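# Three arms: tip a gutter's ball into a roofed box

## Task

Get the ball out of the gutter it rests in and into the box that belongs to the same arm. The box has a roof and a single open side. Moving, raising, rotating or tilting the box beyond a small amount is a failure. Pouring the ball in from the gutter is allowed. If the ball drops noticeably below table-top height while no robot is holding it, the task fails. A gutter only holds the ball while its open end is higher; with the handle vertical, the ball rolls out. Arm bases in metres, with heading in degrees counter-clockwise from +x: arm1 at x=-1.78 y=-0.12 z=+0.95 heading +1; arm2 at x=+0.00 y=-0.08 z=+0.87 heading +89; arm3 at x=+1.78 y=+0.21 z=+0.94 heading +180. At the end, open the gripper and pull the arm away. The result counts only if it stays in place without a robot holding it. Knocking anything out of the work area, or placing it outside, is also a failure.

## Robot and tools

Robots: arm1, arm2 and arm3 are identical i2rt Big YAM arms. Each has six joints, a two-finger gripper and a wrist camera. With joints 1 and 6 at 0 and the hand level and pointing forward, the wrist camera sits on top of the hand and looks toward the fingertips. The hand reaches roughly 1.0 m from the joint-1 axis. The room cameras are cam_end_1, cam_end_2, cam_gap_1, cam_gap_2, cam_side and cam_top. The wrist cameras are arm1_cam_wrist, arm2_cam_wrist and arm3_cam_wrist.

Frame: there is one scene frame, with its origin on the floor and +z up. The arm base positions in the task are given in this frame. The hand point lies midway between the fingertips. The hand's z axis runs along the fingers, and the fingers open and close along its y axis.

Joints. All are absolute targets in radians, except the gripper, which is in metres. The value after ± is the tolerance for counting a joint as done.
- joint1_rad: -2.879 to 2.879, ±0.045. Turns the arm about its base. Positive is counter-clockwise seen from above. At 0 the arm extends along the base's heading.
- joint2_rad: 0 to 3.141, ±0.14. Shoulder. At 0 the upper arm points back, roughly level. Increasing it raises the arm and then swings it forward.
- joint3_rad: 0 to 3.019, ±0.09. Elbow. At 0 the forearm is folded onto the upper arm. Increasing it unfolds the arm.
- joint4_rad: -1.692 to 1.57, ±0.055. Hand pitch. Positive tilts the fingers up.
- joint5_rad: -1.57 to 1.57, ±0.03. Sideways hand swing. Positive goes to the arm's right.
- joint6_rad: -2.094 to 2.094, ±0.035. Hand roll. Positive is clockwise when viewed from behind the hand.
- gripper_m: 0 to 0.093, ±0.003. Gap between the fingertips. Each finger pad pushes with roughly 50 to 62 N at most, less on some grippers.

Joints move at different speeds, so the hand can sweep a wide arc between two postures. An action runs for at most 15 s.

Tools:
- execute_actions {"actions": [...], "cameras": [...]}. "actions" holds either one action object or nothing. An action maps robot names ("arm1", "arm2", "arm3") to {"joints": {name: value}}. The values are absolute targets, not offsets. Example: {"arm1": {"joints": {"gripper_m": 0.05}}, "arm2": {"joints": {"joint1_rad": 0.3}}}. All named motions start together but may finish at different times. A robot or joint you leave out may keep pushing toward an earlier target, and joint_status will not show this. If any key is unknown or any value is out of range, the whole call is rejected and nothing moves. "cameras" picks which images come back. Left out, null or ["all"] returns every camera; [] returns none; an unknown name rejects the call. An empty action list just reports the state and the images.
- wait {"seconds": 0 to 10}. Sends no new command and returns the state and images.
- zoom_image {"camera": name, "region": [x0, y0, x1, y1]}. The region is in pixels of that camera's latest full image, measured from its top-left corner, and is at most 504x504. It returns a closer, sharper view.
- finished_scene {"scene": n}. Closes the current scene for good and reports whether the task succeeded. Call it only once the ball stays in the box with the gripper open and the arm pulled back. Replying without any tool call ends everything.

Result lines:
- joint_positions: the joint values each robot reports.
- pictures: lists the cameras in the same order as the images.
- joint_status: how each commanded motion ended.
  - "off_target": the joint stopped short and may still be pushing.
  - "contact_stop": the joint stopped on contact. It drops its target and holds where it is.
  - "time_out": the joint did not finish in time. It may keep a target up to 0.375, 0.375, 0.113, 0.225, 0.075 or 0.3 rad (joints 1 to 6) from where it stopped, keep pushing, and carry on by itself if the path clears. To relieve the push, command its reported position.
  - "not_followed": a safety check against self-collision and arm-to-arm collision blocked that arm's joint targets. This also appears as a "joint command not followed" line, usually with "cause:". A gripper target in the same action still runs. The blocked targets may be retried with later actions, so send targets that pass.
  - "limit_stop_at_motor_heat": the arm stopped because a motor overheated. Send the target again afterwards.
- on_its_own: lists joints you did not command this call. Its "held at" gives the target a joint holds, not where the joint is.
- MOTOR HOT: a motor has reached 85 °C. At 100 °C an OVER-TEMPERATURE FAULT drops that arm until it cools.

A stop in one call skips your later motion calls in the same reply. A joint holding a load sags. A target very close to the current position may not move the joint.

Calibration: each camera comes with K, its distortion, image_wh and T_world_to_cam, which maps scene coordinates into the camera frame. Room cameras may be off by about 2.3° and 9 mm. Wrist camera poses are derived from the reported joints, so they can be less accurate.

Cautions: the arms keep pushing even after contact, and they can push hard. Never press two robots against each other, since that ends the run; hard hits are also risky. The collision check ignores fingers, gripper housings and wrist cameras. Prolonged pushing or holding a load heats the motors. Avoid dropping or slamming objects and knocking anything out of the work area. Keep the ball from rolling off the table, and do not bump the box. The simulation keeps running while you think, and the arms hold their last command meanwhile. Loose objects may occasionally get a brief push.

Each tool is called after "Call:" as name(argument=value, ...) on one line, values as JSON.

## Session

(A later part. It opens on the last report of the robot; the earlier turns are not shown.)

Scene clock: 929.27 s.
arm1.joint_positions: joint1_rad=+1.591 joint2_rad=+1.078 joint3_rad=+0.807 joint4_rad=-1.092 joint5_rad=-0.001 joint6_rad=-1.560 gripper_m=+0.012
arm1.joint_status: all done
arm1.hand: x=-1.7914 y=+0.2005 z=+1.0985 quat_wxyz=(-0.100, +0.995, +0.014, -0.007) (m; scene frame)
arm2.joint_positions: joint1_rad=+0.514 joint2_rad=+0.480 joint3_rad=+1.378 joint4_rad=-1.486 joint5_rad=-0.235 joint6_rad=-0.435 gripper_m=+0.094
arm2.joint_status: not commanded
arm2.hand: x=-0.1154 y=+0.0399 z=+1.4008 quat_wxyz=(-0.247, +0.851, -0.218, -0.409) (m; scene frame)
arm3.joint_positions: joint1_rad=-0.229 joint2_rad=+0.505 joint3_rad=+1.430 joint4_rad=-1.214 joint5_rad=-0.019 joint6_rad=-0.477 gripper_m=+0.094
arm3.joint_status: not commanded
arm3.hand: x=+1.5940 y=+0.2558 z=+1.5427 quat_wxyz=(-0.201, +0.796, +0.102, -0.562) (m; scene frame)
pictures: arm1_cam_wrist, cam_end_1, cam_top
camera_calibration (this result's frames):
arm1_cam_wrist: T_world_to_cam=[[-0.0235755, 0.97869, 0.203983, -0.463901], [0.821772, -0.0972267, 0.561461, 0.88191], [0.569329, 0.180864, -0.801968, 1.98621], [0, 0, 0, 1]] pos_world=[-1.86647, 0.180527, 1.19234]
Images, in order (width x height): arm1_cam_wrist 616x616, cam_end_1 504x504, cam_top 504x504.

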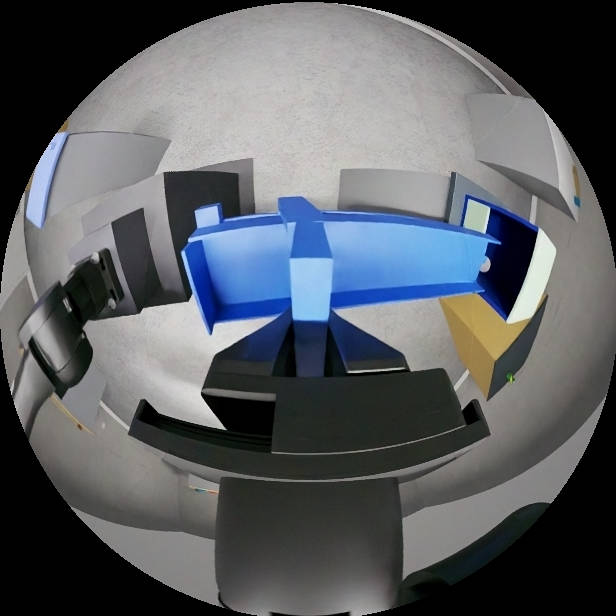

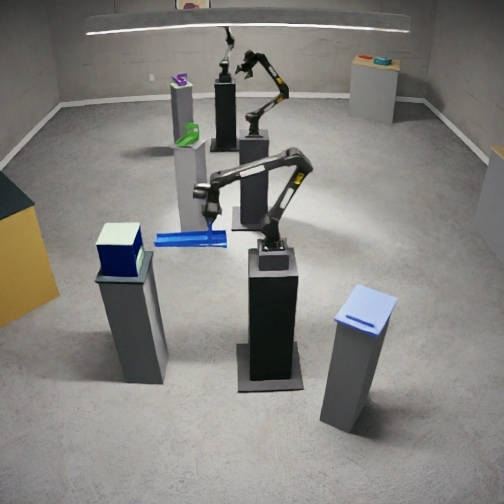

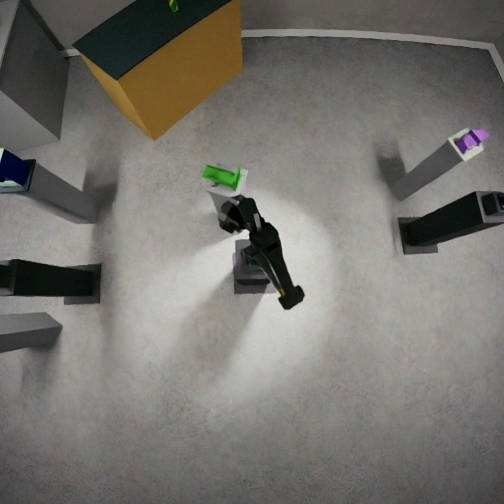

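Call:
execute_actions(actions=[{"arm1":{"joints":{"joint1_rad":0.9,"joint6_rad":-0.9}}}], cameras=["cam_end_1","cam_side"])

Scene clock: 951.07 s.
arm1.joint_positions: joint1_rad=+0.900 joint2_rad=+1.078 joint3_rad=+0.807 joint4_rad=-1.092 joint5_rad=+0.001 joint6_rad=-0.917 gripper_m=+0.012
arm1.joint_status: all done
arm1.hand: x=-1.5836 y=+0.1347 z=+1.0972 quat_wxyz=(-0.098, +0.790, -0.604, -0.001) (m; scene frame)
arm2.joint_positions: joint1_rad=+0.514 joint2_rad=+0.480 joint3_rad=+1.378 joint4_rad=-1.486 joint5_rad=-0.235 joint6_rad=-0.435 gripper_m=+0.094
arm2.joint_status: not commanded
arm2.hand: x=-0.1154 y=+0.0399 z=+1.4008 quat_wxyz=(-0.247, +0.851, -0.218, -0.409) (m; scene frame)
arm3.joint_positions: joint1_rad=-0.229 joint2_rad=+0.505 joint3_rad=+1.430 joint4_rad=-1.214 joint5_rad=-0.019 joint6_rad=-0.477 gripper_m=+0.094
arm3.joint_status: not commanded
arm3.hand: x=+1.5940 y=+0.2558 z=+1.5427 quat_wxyz=(-0.201, +0.796, +0.102, -0.562) (m; scene frame)
pictures: cam_end_1, cam_side
Images, in order (width x height): cam_end_1 504x504, cam_side 504x504.

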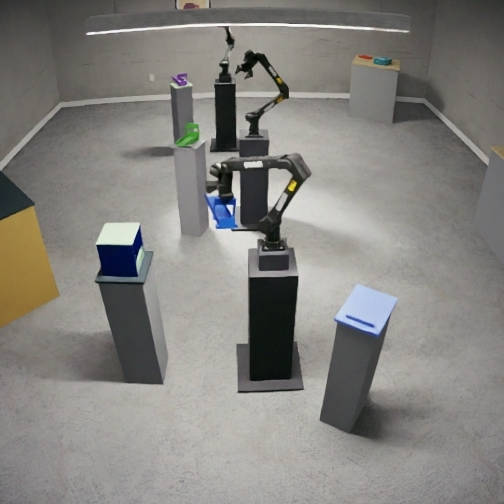

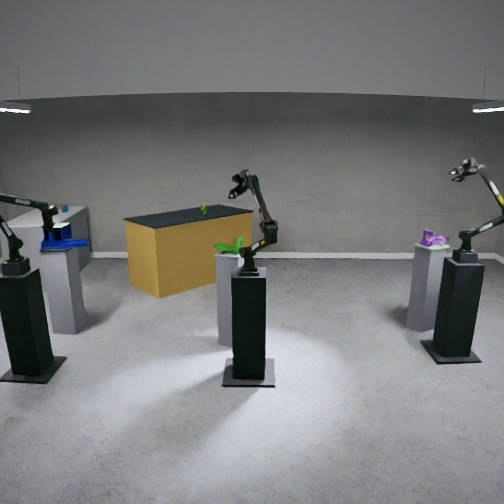

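Call:
execute_actions(actions=[{"arm1":{"joints":{"joint1_rad":-2.149,"joint2_rad":1.68,"joint3_rad":1.565,"joint4_rad":-1.12,"joint5_rad":0.223,"joint6_rad":-0.01}}}], cameras=["cam_end_1","arm1_cam_wrist"])

Scene clock: 970.53 s.
arm1.joint_positions: joint1_rad=-2.154 joint2_rad=+1.696 joint3_rad=+1.522 joint4_rad=-1.115 joint5_rad=+0.221 joint6_rad=-0.022 gripper_m=+0.011
arm1.joint_status: all done
arm1.hand: x=-2.1202 y=-0.5902 z=+1.1526 quat_wxyz=(+0.029, -0.864, -0.470, +0.180) (m; scene frame)
arm2.joint_positions: joint1_rad=+0.514 joint2_rad=+0.480 joint3_rad=+1.378 joint4_rad=-1.486 joint5_rad=-0.235 joint6_rad=-0.435 gripper_m=+0.094
arm2.joint_status: not commanded
arm2.hand: x=-0.1154 y=+0.0399 z=+1.4008 quat_wxyz=(-0.247, +0.851, -0.218, -0.409) (m; scene frame)
arm3.joint_positions: joint1_rad=-0.229 joint2_rad=+0.505 joint3_rad=+1.430 joint4_rad=-1.214 joint5_rad=-0.019 joint6_rad=-0.477 gripper_m=+0.094
arm3.joint_status: not commanded
arm3.hand: x=+1.5940 y=+0.2558 z=+1.5427 quat_wxyz=(-0.201, +0.796, +0.102, -0.562) (m; scene frame)
pictures: arm1_cam_wrist, cam_end_1
camera_calibration (this result's frames):
arm1_cam_wrist: T_world_to_cam=[[-0.798536, 0.559452, 0.222156, -1.62024], [0.601817, 0.734352, 0.313916, 1.35461], [0.0124801, 0.384371, -0.923094, 1.43893], [0, 0, 0, 1]] pos_world=[-2.12701, -0.641399, 1.26298]
Images, in order (width x height): arm1_cam_wrist 616x616, cam_end_1 504x504.

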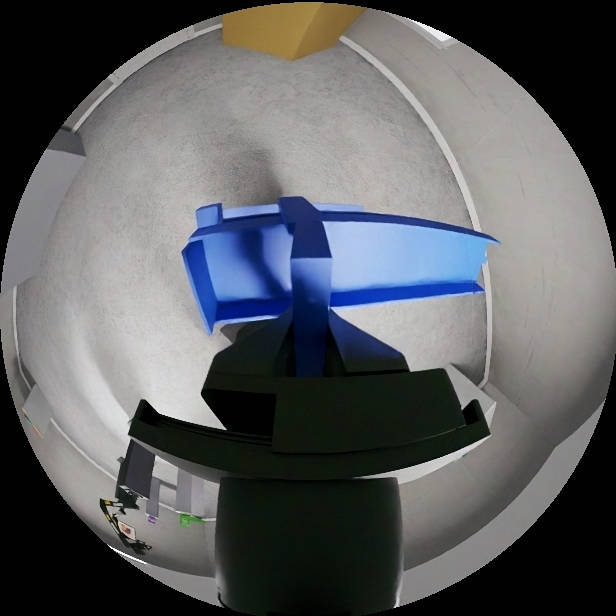

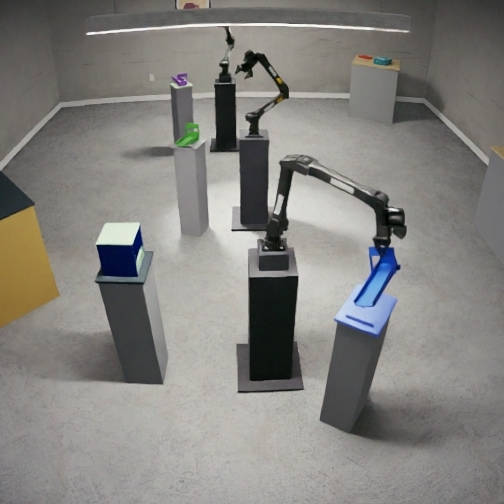

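Call:
execute_actions(actions=[{"arm1":{"joints":{"joint2_rad":1.93}}}], cameras=["cam_end_1","arm1_cam_wrist"])

Scene clock: 976.37 s.
arm1.joint_positions: joint1_rad=-2.154 joint2_rad=+1.963 joint3_rad=+1.529 joint4_rad=-1.115 joint5_rad=+0.219 joint6_rad=-0.022 gripper_m=+0.011
arm1.joint_status: all done
arm1.hand: x=-2.1217 y=-0.5924 z=+1.0053 quat_wxyz=(+0.090, -0.866, -0.488, +0.066) (m; scene frame)
arm2.joint_positions: joint1_rad=+0.514 joint2_rad=+0.480 joint3_rad=+1.378 joint4_rad=-1.486 joint5_rad=-0.235 joint6_rad=-0.435 gripper_m=+0.094
arm2.joint_status: not commanded
arm2.hand: x=-0.1154 y=+0.0399 z=+1.4008 quat_wxyz=(-0.247, +0.851, -0.218, -0.409) (m; scene frame)
arm3.joint_positions: joint1_rad=-0.229 joint2_rad=+0.505 joint3_rad=+1.430 joint4_rad=-1.214 joint5_rad=-0.019 joint6_rad=-0.477 gripper_m=+0.094
arm3.joint_status: not commanded
arm3.hand: x=+1.5940 y=+0.2558 z=+1.5427 quat_wxyz=(-0.201, +0.796, +0.102, -0.562) (m; scene frame)
pictures: arm1_cam_wrist, cam_end_1
camera_calibration (this result's frames):
arm1_cam_wrist: T_world_to_cam=[[-0.829837, 0.510656, 0.224946, -1.68566], [0.541437, 0.639368, 0.545944, 0.985754], [0.134966, 0.574839, -0.807059, 1.55983], [0, 0, 0, 1]] pos_world=[-2.14307, -0.666121, 1.09989]
Images, in order (width x height): arm1_cam_wrist 616x616, cam_end_1 504x504.

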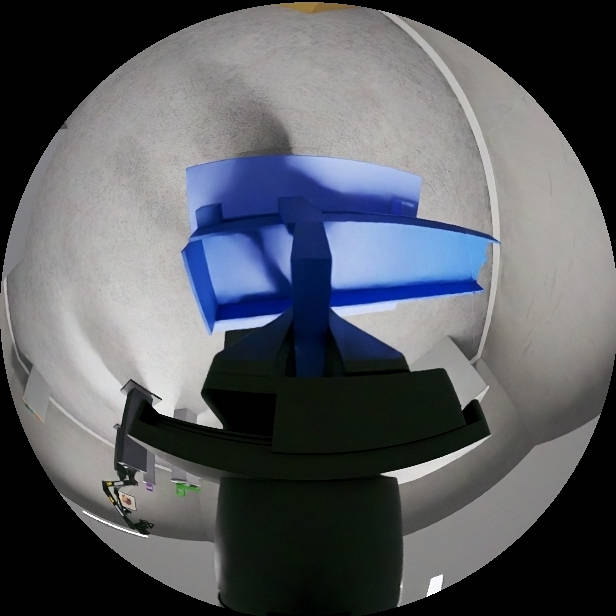

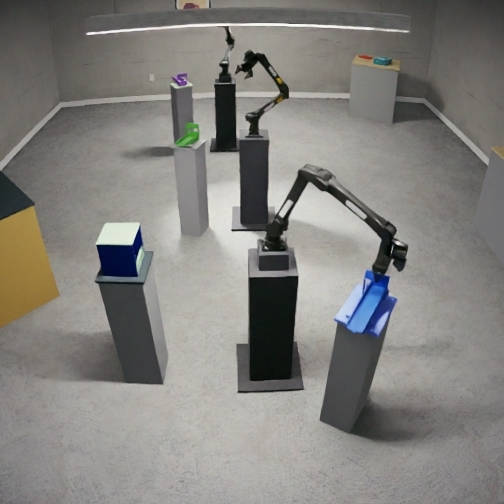

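Call:
execute_actions(actions=[{"arm1":{"joints":{"joint2_rad":1.985}}}], cameras=["cam_end_1","arm1_cam_wrist"])

Scene clock: 982.63 s.
arm1.joint_positions: joint1_rad=-2.154 joint2_rad=+1.965 joint3_rad=+1.529 joint4_rad=-1.115 joint5_rad=+0.219 joint6_rad=-0.022 gripper_m=+0.011
arm1.joint_status: all done
arm1.hand: x=-2.1217 y=-0.5923 z=+1.0044 quat_wxyz=(+0.090, -0.866, -0.488, +0.066) (m; scene frame)
arm2.joint_positions: joint1_rad=+0.514 joint2_rad=+0.480 joint3_rad=+1.378 joint4_rad=-1.486 joint5_rad=-0.235 joint6_rad=-0.435 gripper_m=+0.094
arm2.joint_status: not commanded
arm2.hand: x=-0.1154 y=+0.0399 z=+1.4008 quat_wxyz=(-0.247, +0.851, -0.218, -0.409) (m; scene frame)
arm3.joint_positions: joint1_rad=-0.229 joint2_rad=+0.505 joint3_rad=+1.430 joint4_rad=-1.214 joint5_rad=-0.019 joint6_rad=-0.477 gripper_m=+0.094
arm3.joint_status: not commanded
arm3.hand: x=+1.5940 y=+0.2558 z=+1.5427 quat_wxyz=(-0.201, +0.796, +0.102, -0.562) (m; scene frame)
pictures: arm1_cam_wrist, cam_end_1
camera_calibration (this result's frames):
arm1_cam_wrist: T_world_to_cam=[[-0.830018, 0.510369, 0.224928, -1.686], [0.540995, 0.63866, 0.54721, 0.9835], [0.135626, 0.575879, -0.806206, 1.56024], [0, 0, 0, 1]] pos_world=[-2.14309, -0.666147, 1.09892]
Images, in order (width x height): arm1_cam_wrist 616x616, cam_end_1 504x504.

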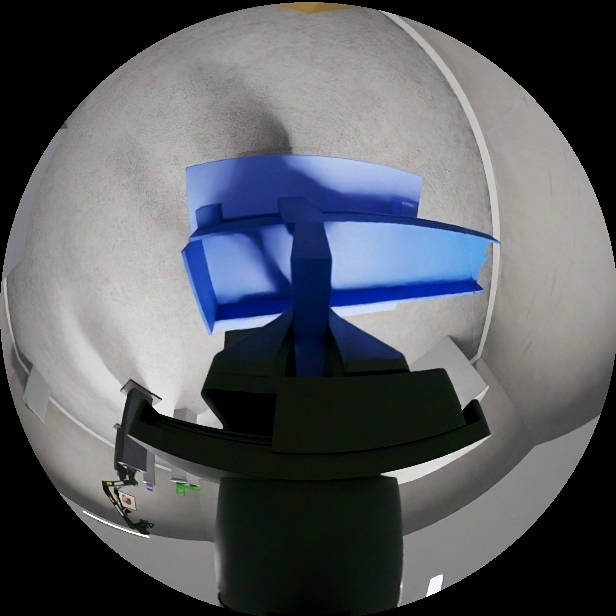

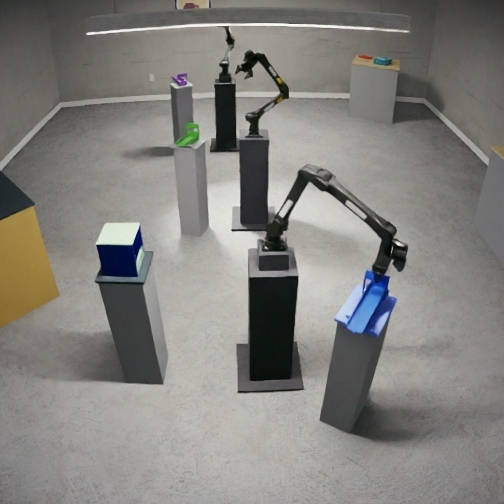

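Call:
zoom_image(camera="cam_end_1", region=[310, 230, 430, 350])

Region (310, 230, 430, 350) of cam_end_1's 504x504 image, scaled by 4.200, with more detail than that image has.

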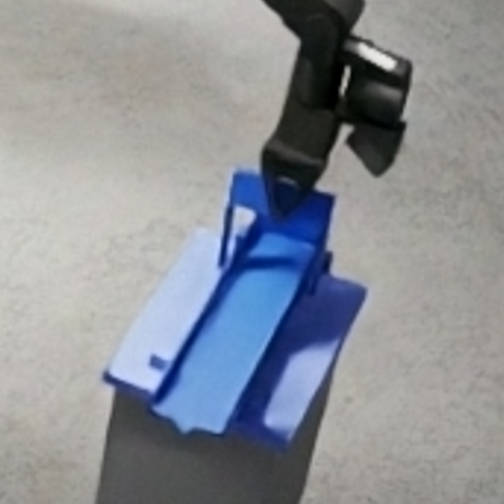

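Call:
execute_actions(actions=[{"arm1":{"joints":{"joint2_rad":2.01}}}], cameras=["cam_end_1","arm1_cam_wrist"])

Scene clock: 990.57 s.
arm1.joint_positions: joint1_rad=-2.154 joint2_rad=+1.998 joint3_rad=+1.529 joint4_rad=-1.115 joint5_rad=+0.219 joint6_rad=-0.022 gripper_m=+0.011
arm1.joint_status: all done
arm1.hand: x=-2.1202 y=-0.5899 z=+0.9857 quat_wxyz=(+0.098, -0.865, -0.489, +0.051) (m; scene frame)
arm2.joint_positions: joint1_rad=+0.514 joint2_rad=+0.480 joint3_rad=+1.378 joint4_rad=-1.486 joint5_rad=-0.235 joint6_rad=-0.435 gripper_m=+0.094
arm2.joint_status: not commanded
arm2.hand: x=-0.1154 y=+0.0399 z=+1.4008 quat_wxyz=(-0.247, +0.851, -0.218, -0.409) (m; scene frame)
arm3.joint_positions: joint1_rad=-0.229 joint2_rad=+0.505 joint3_rad=+1.430 joint4_rad=-1.214 joint5_rad=-0.019 joint6_rad=-0.477 gripper_m=+0.094
arm3.joint_status: not commanded
arm3.hand: x=+1.5940 y=+0.2558 z=+1.5427 quat_wxyz=(-0.201, +0.796, +0.102, -0.562) (m; scene frame)
pictures: arm1_cam_wrist, cam_end_1
camera_calibration (this result's frames):
arm1_cam_wrist: T_world_to_cam=[[-0.83399, 0.504082, 0.224414, -1.69344], [0.531008, 0.622677, 0.57472, 0.933737], [0.149968, 0.598477, -0.786978, 1.56834], [0, 0, 0, 1]] pos_world=[-2.14333, -0.6664, 1.07764]
Images, in order (width x height): arm1_cam_wrist 616x616, cam_end_1 504x504.

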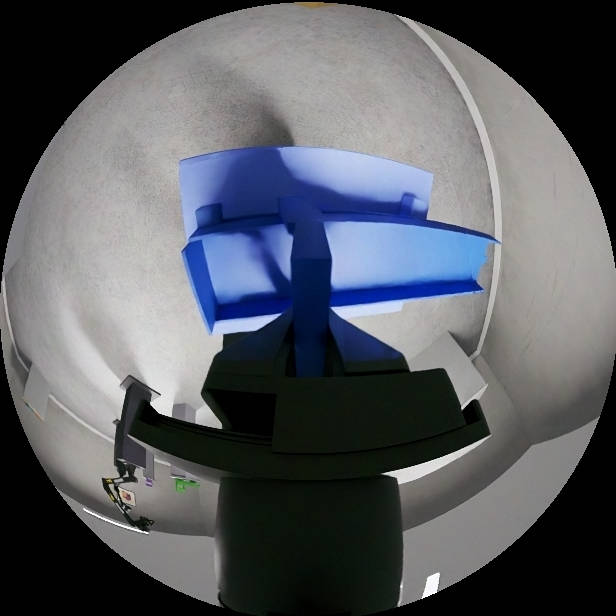

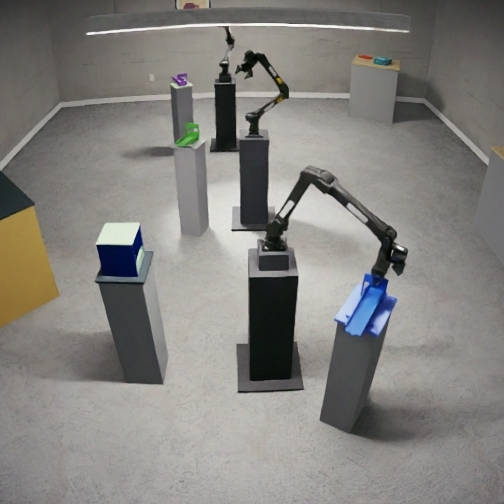

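Call:
zoom_image(camera="cam_end_1", region=[320, 250, 420, 350])

Call:
zoom_image(camera="arm1_cam_wrist", region=[160, 130, 520, 360])

Region (320, 250, 420, 350) of cam_end_1's 504x504 image, scaled by 5.040, with more detail than that image has.

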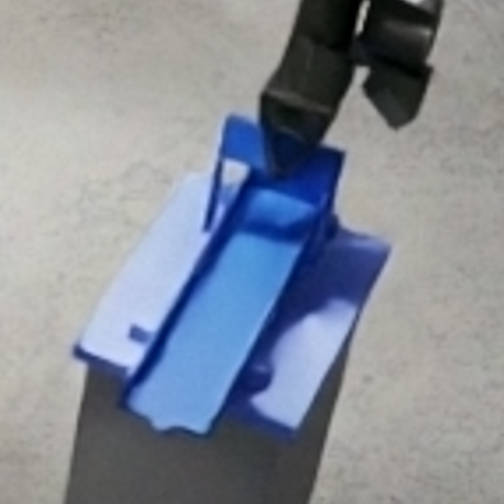

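Region (160, 130, 520, 360) of arm1_cam_wrist's 616x616 image, scaled by 1.400, with more detail than that image has; it fills the top 322 rows of this view, and the rest is white.

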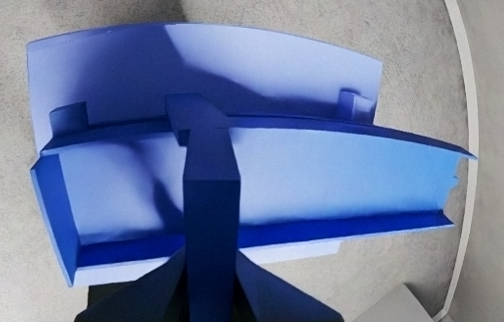

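Call:
execute_actions(actions=[{"arm1":{"joints":{"joint2_rad":2.04}}}], cameras=["cam_end_1","arm1_cam_wrist"])

Scene clock: 1001.87 s.
arm1.joint_positions: joint1_rad=-2.153 joint2_rad=+2.017 joint3_rad=+1.529 joint4_rad=-1.117 joint5_rad=+0.220 joint6_rad=-0.021 gripper_m=+0.011
arm1.joint_status: all done
arm1.hand: x=-2.1190 y=-0.5883 z=+0.9755 quat_wxyz=(+0.104, -0.864, -0.490, +0.043) (m; scene frame)
arm2.joint_positions: joint1_rad=+0.514 joint2_rad=+0.480 joint3_rad=+1.378 joint4_rad=-1.486 joint5_rad=-0.235 joint6_rad=-0.435 gripper_m=+0.094
arm2.joint_status: not commanded
arm2.hand: x=-0.1154 y=+0.0399 z=+1.4008 quat_wxyz=(-0.247, +0.851, -0.218, -0.409) (m; scene frame)
arm3.joint_positions: joint1_rad=-0.229 joint2_rad=+0.505 joint3_rad=+1.430 joint4_rad=-1.214 joint5_rad=-0.019 joint6_rad=-0.477 gripper_m=+0.094
arm3.joint_status: not commanded
arm3.hand: x=+1.5940 y=+0.2558 z=+1.5427 quat_wxyz=(-0.201, +0.796, +0.102, -0.562) (m; scene frame)
pictures: arm1_cam_wrist, cam_end_1
camera_calibration (this result's frames):
arm1_cam_wrist: T_world_to_cam=[[-0.836045, 0.500174, 0.225507, -1.69868], [0.52567, 0.612493, 0.590359, 0.9054], [0.157161, 0.61211, -0.774998, 1.57074], [0, 0, 0, 1]] pos_world=[-2.14297, -0.666377, 1.06587]
Images, in order (width x height): arm1_cam_wrist 616x616, cam_end_1 504x504.

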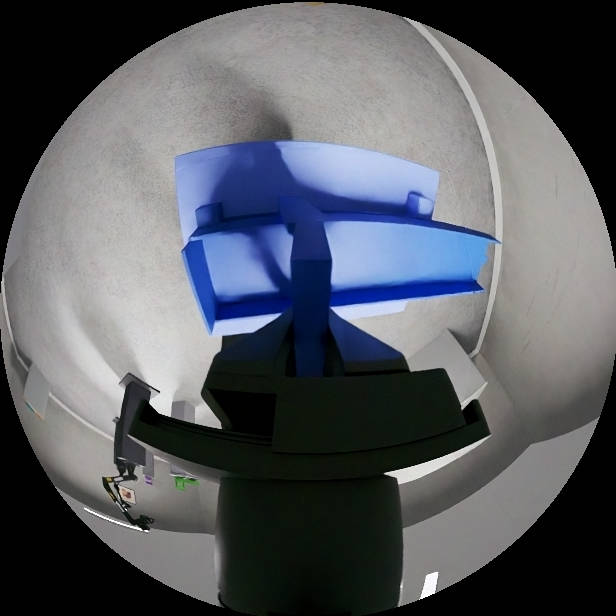

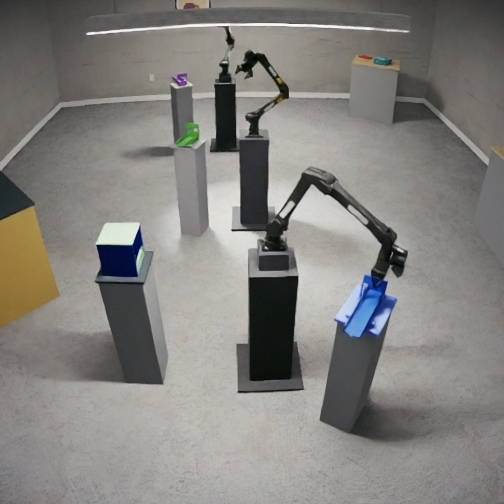

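At the grasp height now (z≈0.975), resting on the table. Release.

Call:
execute_actions(actions=[{"arm1":{"joints":{"joint2_rad":2.017,"gripper_m":0.065}}}], cameras=["cam_end_1","arm1_cam_wrist"])

Scene clock: 1006.27 s.
arm1.joint_positions: joint1_rad=-2.153 joint2_rad=+2.017 joint3_rad=+1.529 joint4_rad=-1.117 joint5_rad=+0.221 joint6_rad=-0.021 gripper_m=+0.065
arm1.joint_status: all done
arm1.hand: x=-2.1191 y=-0.5882 z=+0.9755 quat_wxyz=(+0.104, -0.864, -0.490, +0.043) (m; scene frame)
arm2.joint_positions: joint1_rad=+0.514 joint2_rad=+0.480 joint3_rad=+1.378 joint4_rad=-1.486 joint5_rad=-0.235 joint6_rad=-0.435 gripper_m=+0.094
arm2.joint_status: not commanded
arm2.hand: x=-0.1154 y=+0.0399 z=+1.4008 quat_wxyz=(-0.247, +0.851, -0.218, -0.409) (m; scene frame)
arm3.joint_positions: joint1_rad=-0.229 joint2_rad=+0.505 joint3_rad=+1.430 joint4_rad=-1.214 joint5_rad=-0.019 joint6_rad=-0.477 gripper_m=+0.094
arm3.joint_status: not commanded
arm3.hand: x=+1.5940 y=+0.2558 z=+1.5427 quat_wxyz=(-0.201, +0.796, +0.102, -0.562) (m; scene frame)
pictures: arm1_cam_wrist, cam_end_1
camera_calibration (this result's frames):
arm1_cam_wrist: T_world_to_cam=[[-0.835977, 0.500121, 0.225879, -1.699], [0.525855, 0.612377, 0.590314, 0.905767], [0.156906, 0.612269, -0.774924, 1.57022], [0, 0, 0, 1]] pos_world=[-2.143, -0.666362, 1.06588]
Images, in order (width x height): arm1_cam_wrist 616x616, cam_end_1 504x504.

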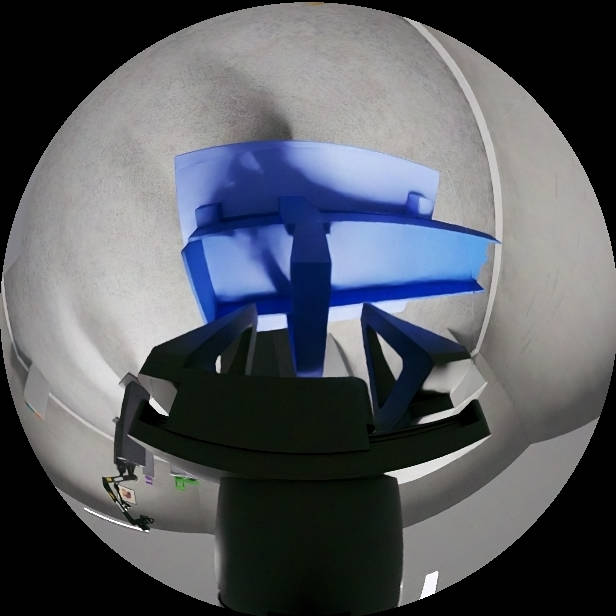

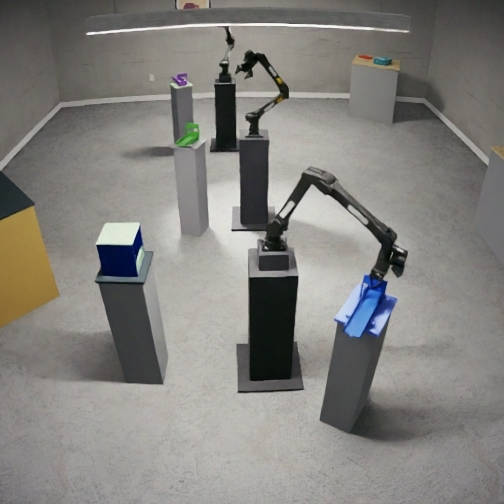

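Call:
execute_actions(actions=[{"arm1":{"joints":{"joint2_rad":1.6}}}], cameras=["cam_end_1","arm1_cam_wrist","cam_top"])

Scene clock: 1011.47 s.
arm1.joint_positions: joint1_rad=-2.153 joint2_rad=+1.580 joint3_rad=+1.550 joint4_rad=-1.117 joint5_rad=+0.222 joint6_rad=-0.021 gripper_m=+0.065
arm1.joint_status: all done
arm1.hand: x=-2.1165 y=-0.5853 z=+1.2297 quat_wxyz=(-0.005, -0.856, -0.457, +0.240) (m; scene frame)
arm2.joint_positions: joint1_rad=+0.514 joint2_rad=+0.480 joint3_rad=+1.378 joint4_rad=-1.486 joint5_rad=-0.235 joint6_rad=-0.435 gripper_m=+0.094
arm2.joint_status: not commanded
arm2.hand: x=-0.1154 y=+0.0399 z=+1.4008 quat_wxyz=(-0.247, +0.851, -0.218, -0.409) (m; scene frame)
arm3.joint_positions: joint1_rad=-0.229 joint2_rad=+0.505 joint3_rad=+1.430 joint4_rad=-1.214 joint5_rad=-0.019 joint6_rad=-0.477 gripper_m=+0.094
arm3.joint_status: not commanded
arm3.hand: x=+1.5940 y=+0.2558 z=+1.5427 quat_wxyz=(-0.201, +0.796, +0.102, -0.562) (m; scene frame)
pictures: arm1_cam_wrist, cam_end_1, cam_top
camera_calibration (this result's frames):
arm1_cam_wrist: T_world_to_cam=[[-0.781891, 0.585516, 0.214049, -1.57671], [0.620547, 0.763876, 0.177244, 1.54958], [-0.0597276, 0.271412, -0.960608, 1.3353], [0, 0, 0, 1]] pos_world=[-2.11465, -0.622919, 1.34554]
Images, in order (width x height): arm1_cam_wrist 616x616, cam_end_1 504x504, cam_top 504x504.

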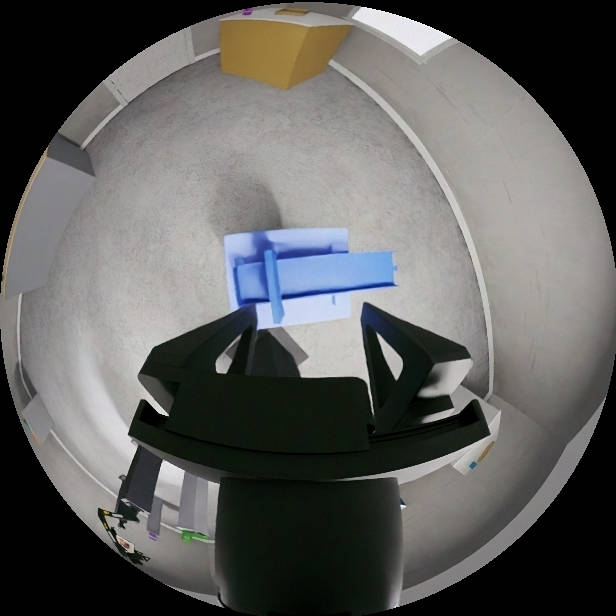

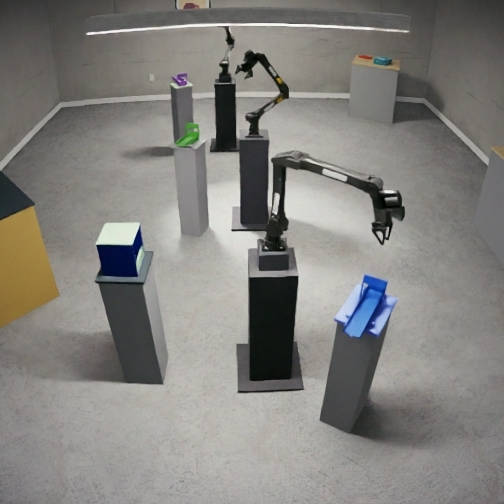

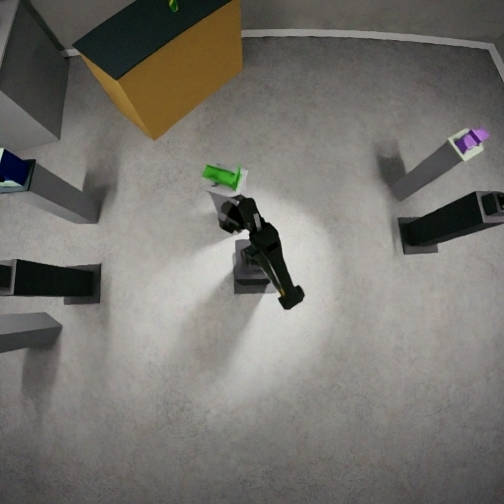

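Call:
execute_actions(actions=[], cameras=["cam_side","cam_gap_1"])

Call:
zoom_image(camera="cam_side", region=[20, 200, 120, 270])

Scene clock: 1016.37 s.
arm1.joint_positions: joint1_rad=-2.153 joint2_rad=+1.580 joint3_rad=+1.550 joint4_rad=-1.117 joint5_rad=+0.222 joint6_rad=-0.021 gripper_m=+0.065
arm1.joint_status: all done
arm1.hand: x=-2.1165 y=-0.5853 z=+1.2297 quat_wxyz=(-0.005, -0.856, -0.457, +0.240) (m; scene frame)
arm2.joint_positions: joint1_rad=+0.514 joint2_rad=+0.480 joint3_rad=+1.378 joint4_rad=-1.486 joint5_rad=-0.235 joint6_rad=-0.435 gripper_m=+0.094
arm2.joint_status: not commanded
arm2.hand: x=-0.1154 y=+0.0399 z=+1.4008 quat_wxyz=(-0.247, +0.851, -0.218, -0.409) (m; scene frame)
arm3.joint_positions: joint1_rad=-0.229 joint2_rad=+0.505 joint3_rad=+1.430 joint4_rad=-1.214 joint5_rad=-0.019 joint6_rad=-0.477 gripper_m=+0.094
arm3.joint_status: not commanded
arm3.hand: x=+1.5940 y=+0.2558 z=+1.5427 quat_wxyz=(-0.201, +0.796, +0.102, -0.562) (m; scene frame)
pictures: cam_gap_1, cam_side
Images, in order (width x height): cam_gap_1 504x504, cam_side 504x504.

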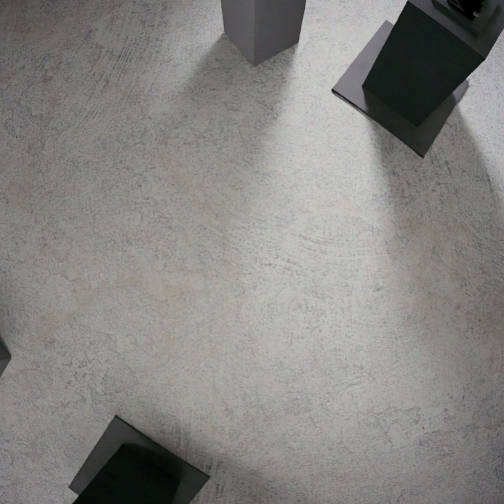

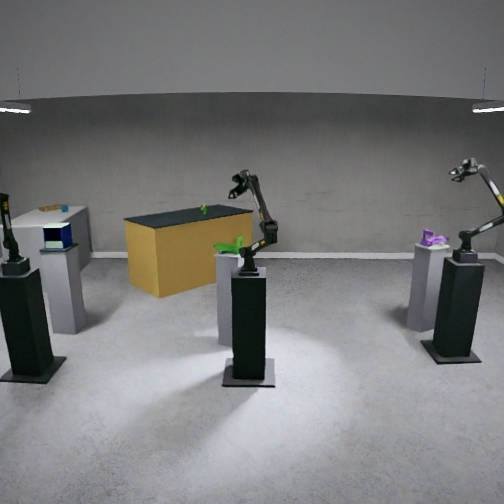

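Region (20, 200, 120, 270) of cam_side's 504x504 image, scaled by 5.040, with more detail than that image has; it fills the top 353 rows of this view, and the rest is white.

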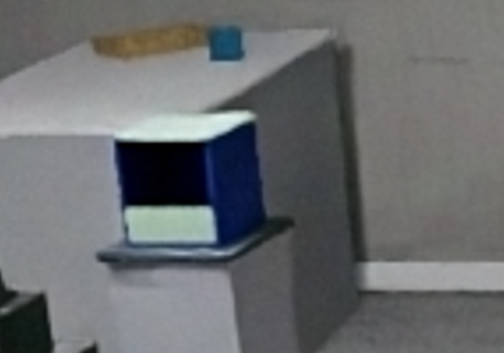

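The ball is hidden behind the box's lip. I saw it inside while withdrawing the gutter, and it isn't on the floor now. The gutter is back on its table and the arm is clear.

Call:
finished_scene(scene=2)

The scene is finished: the task was done.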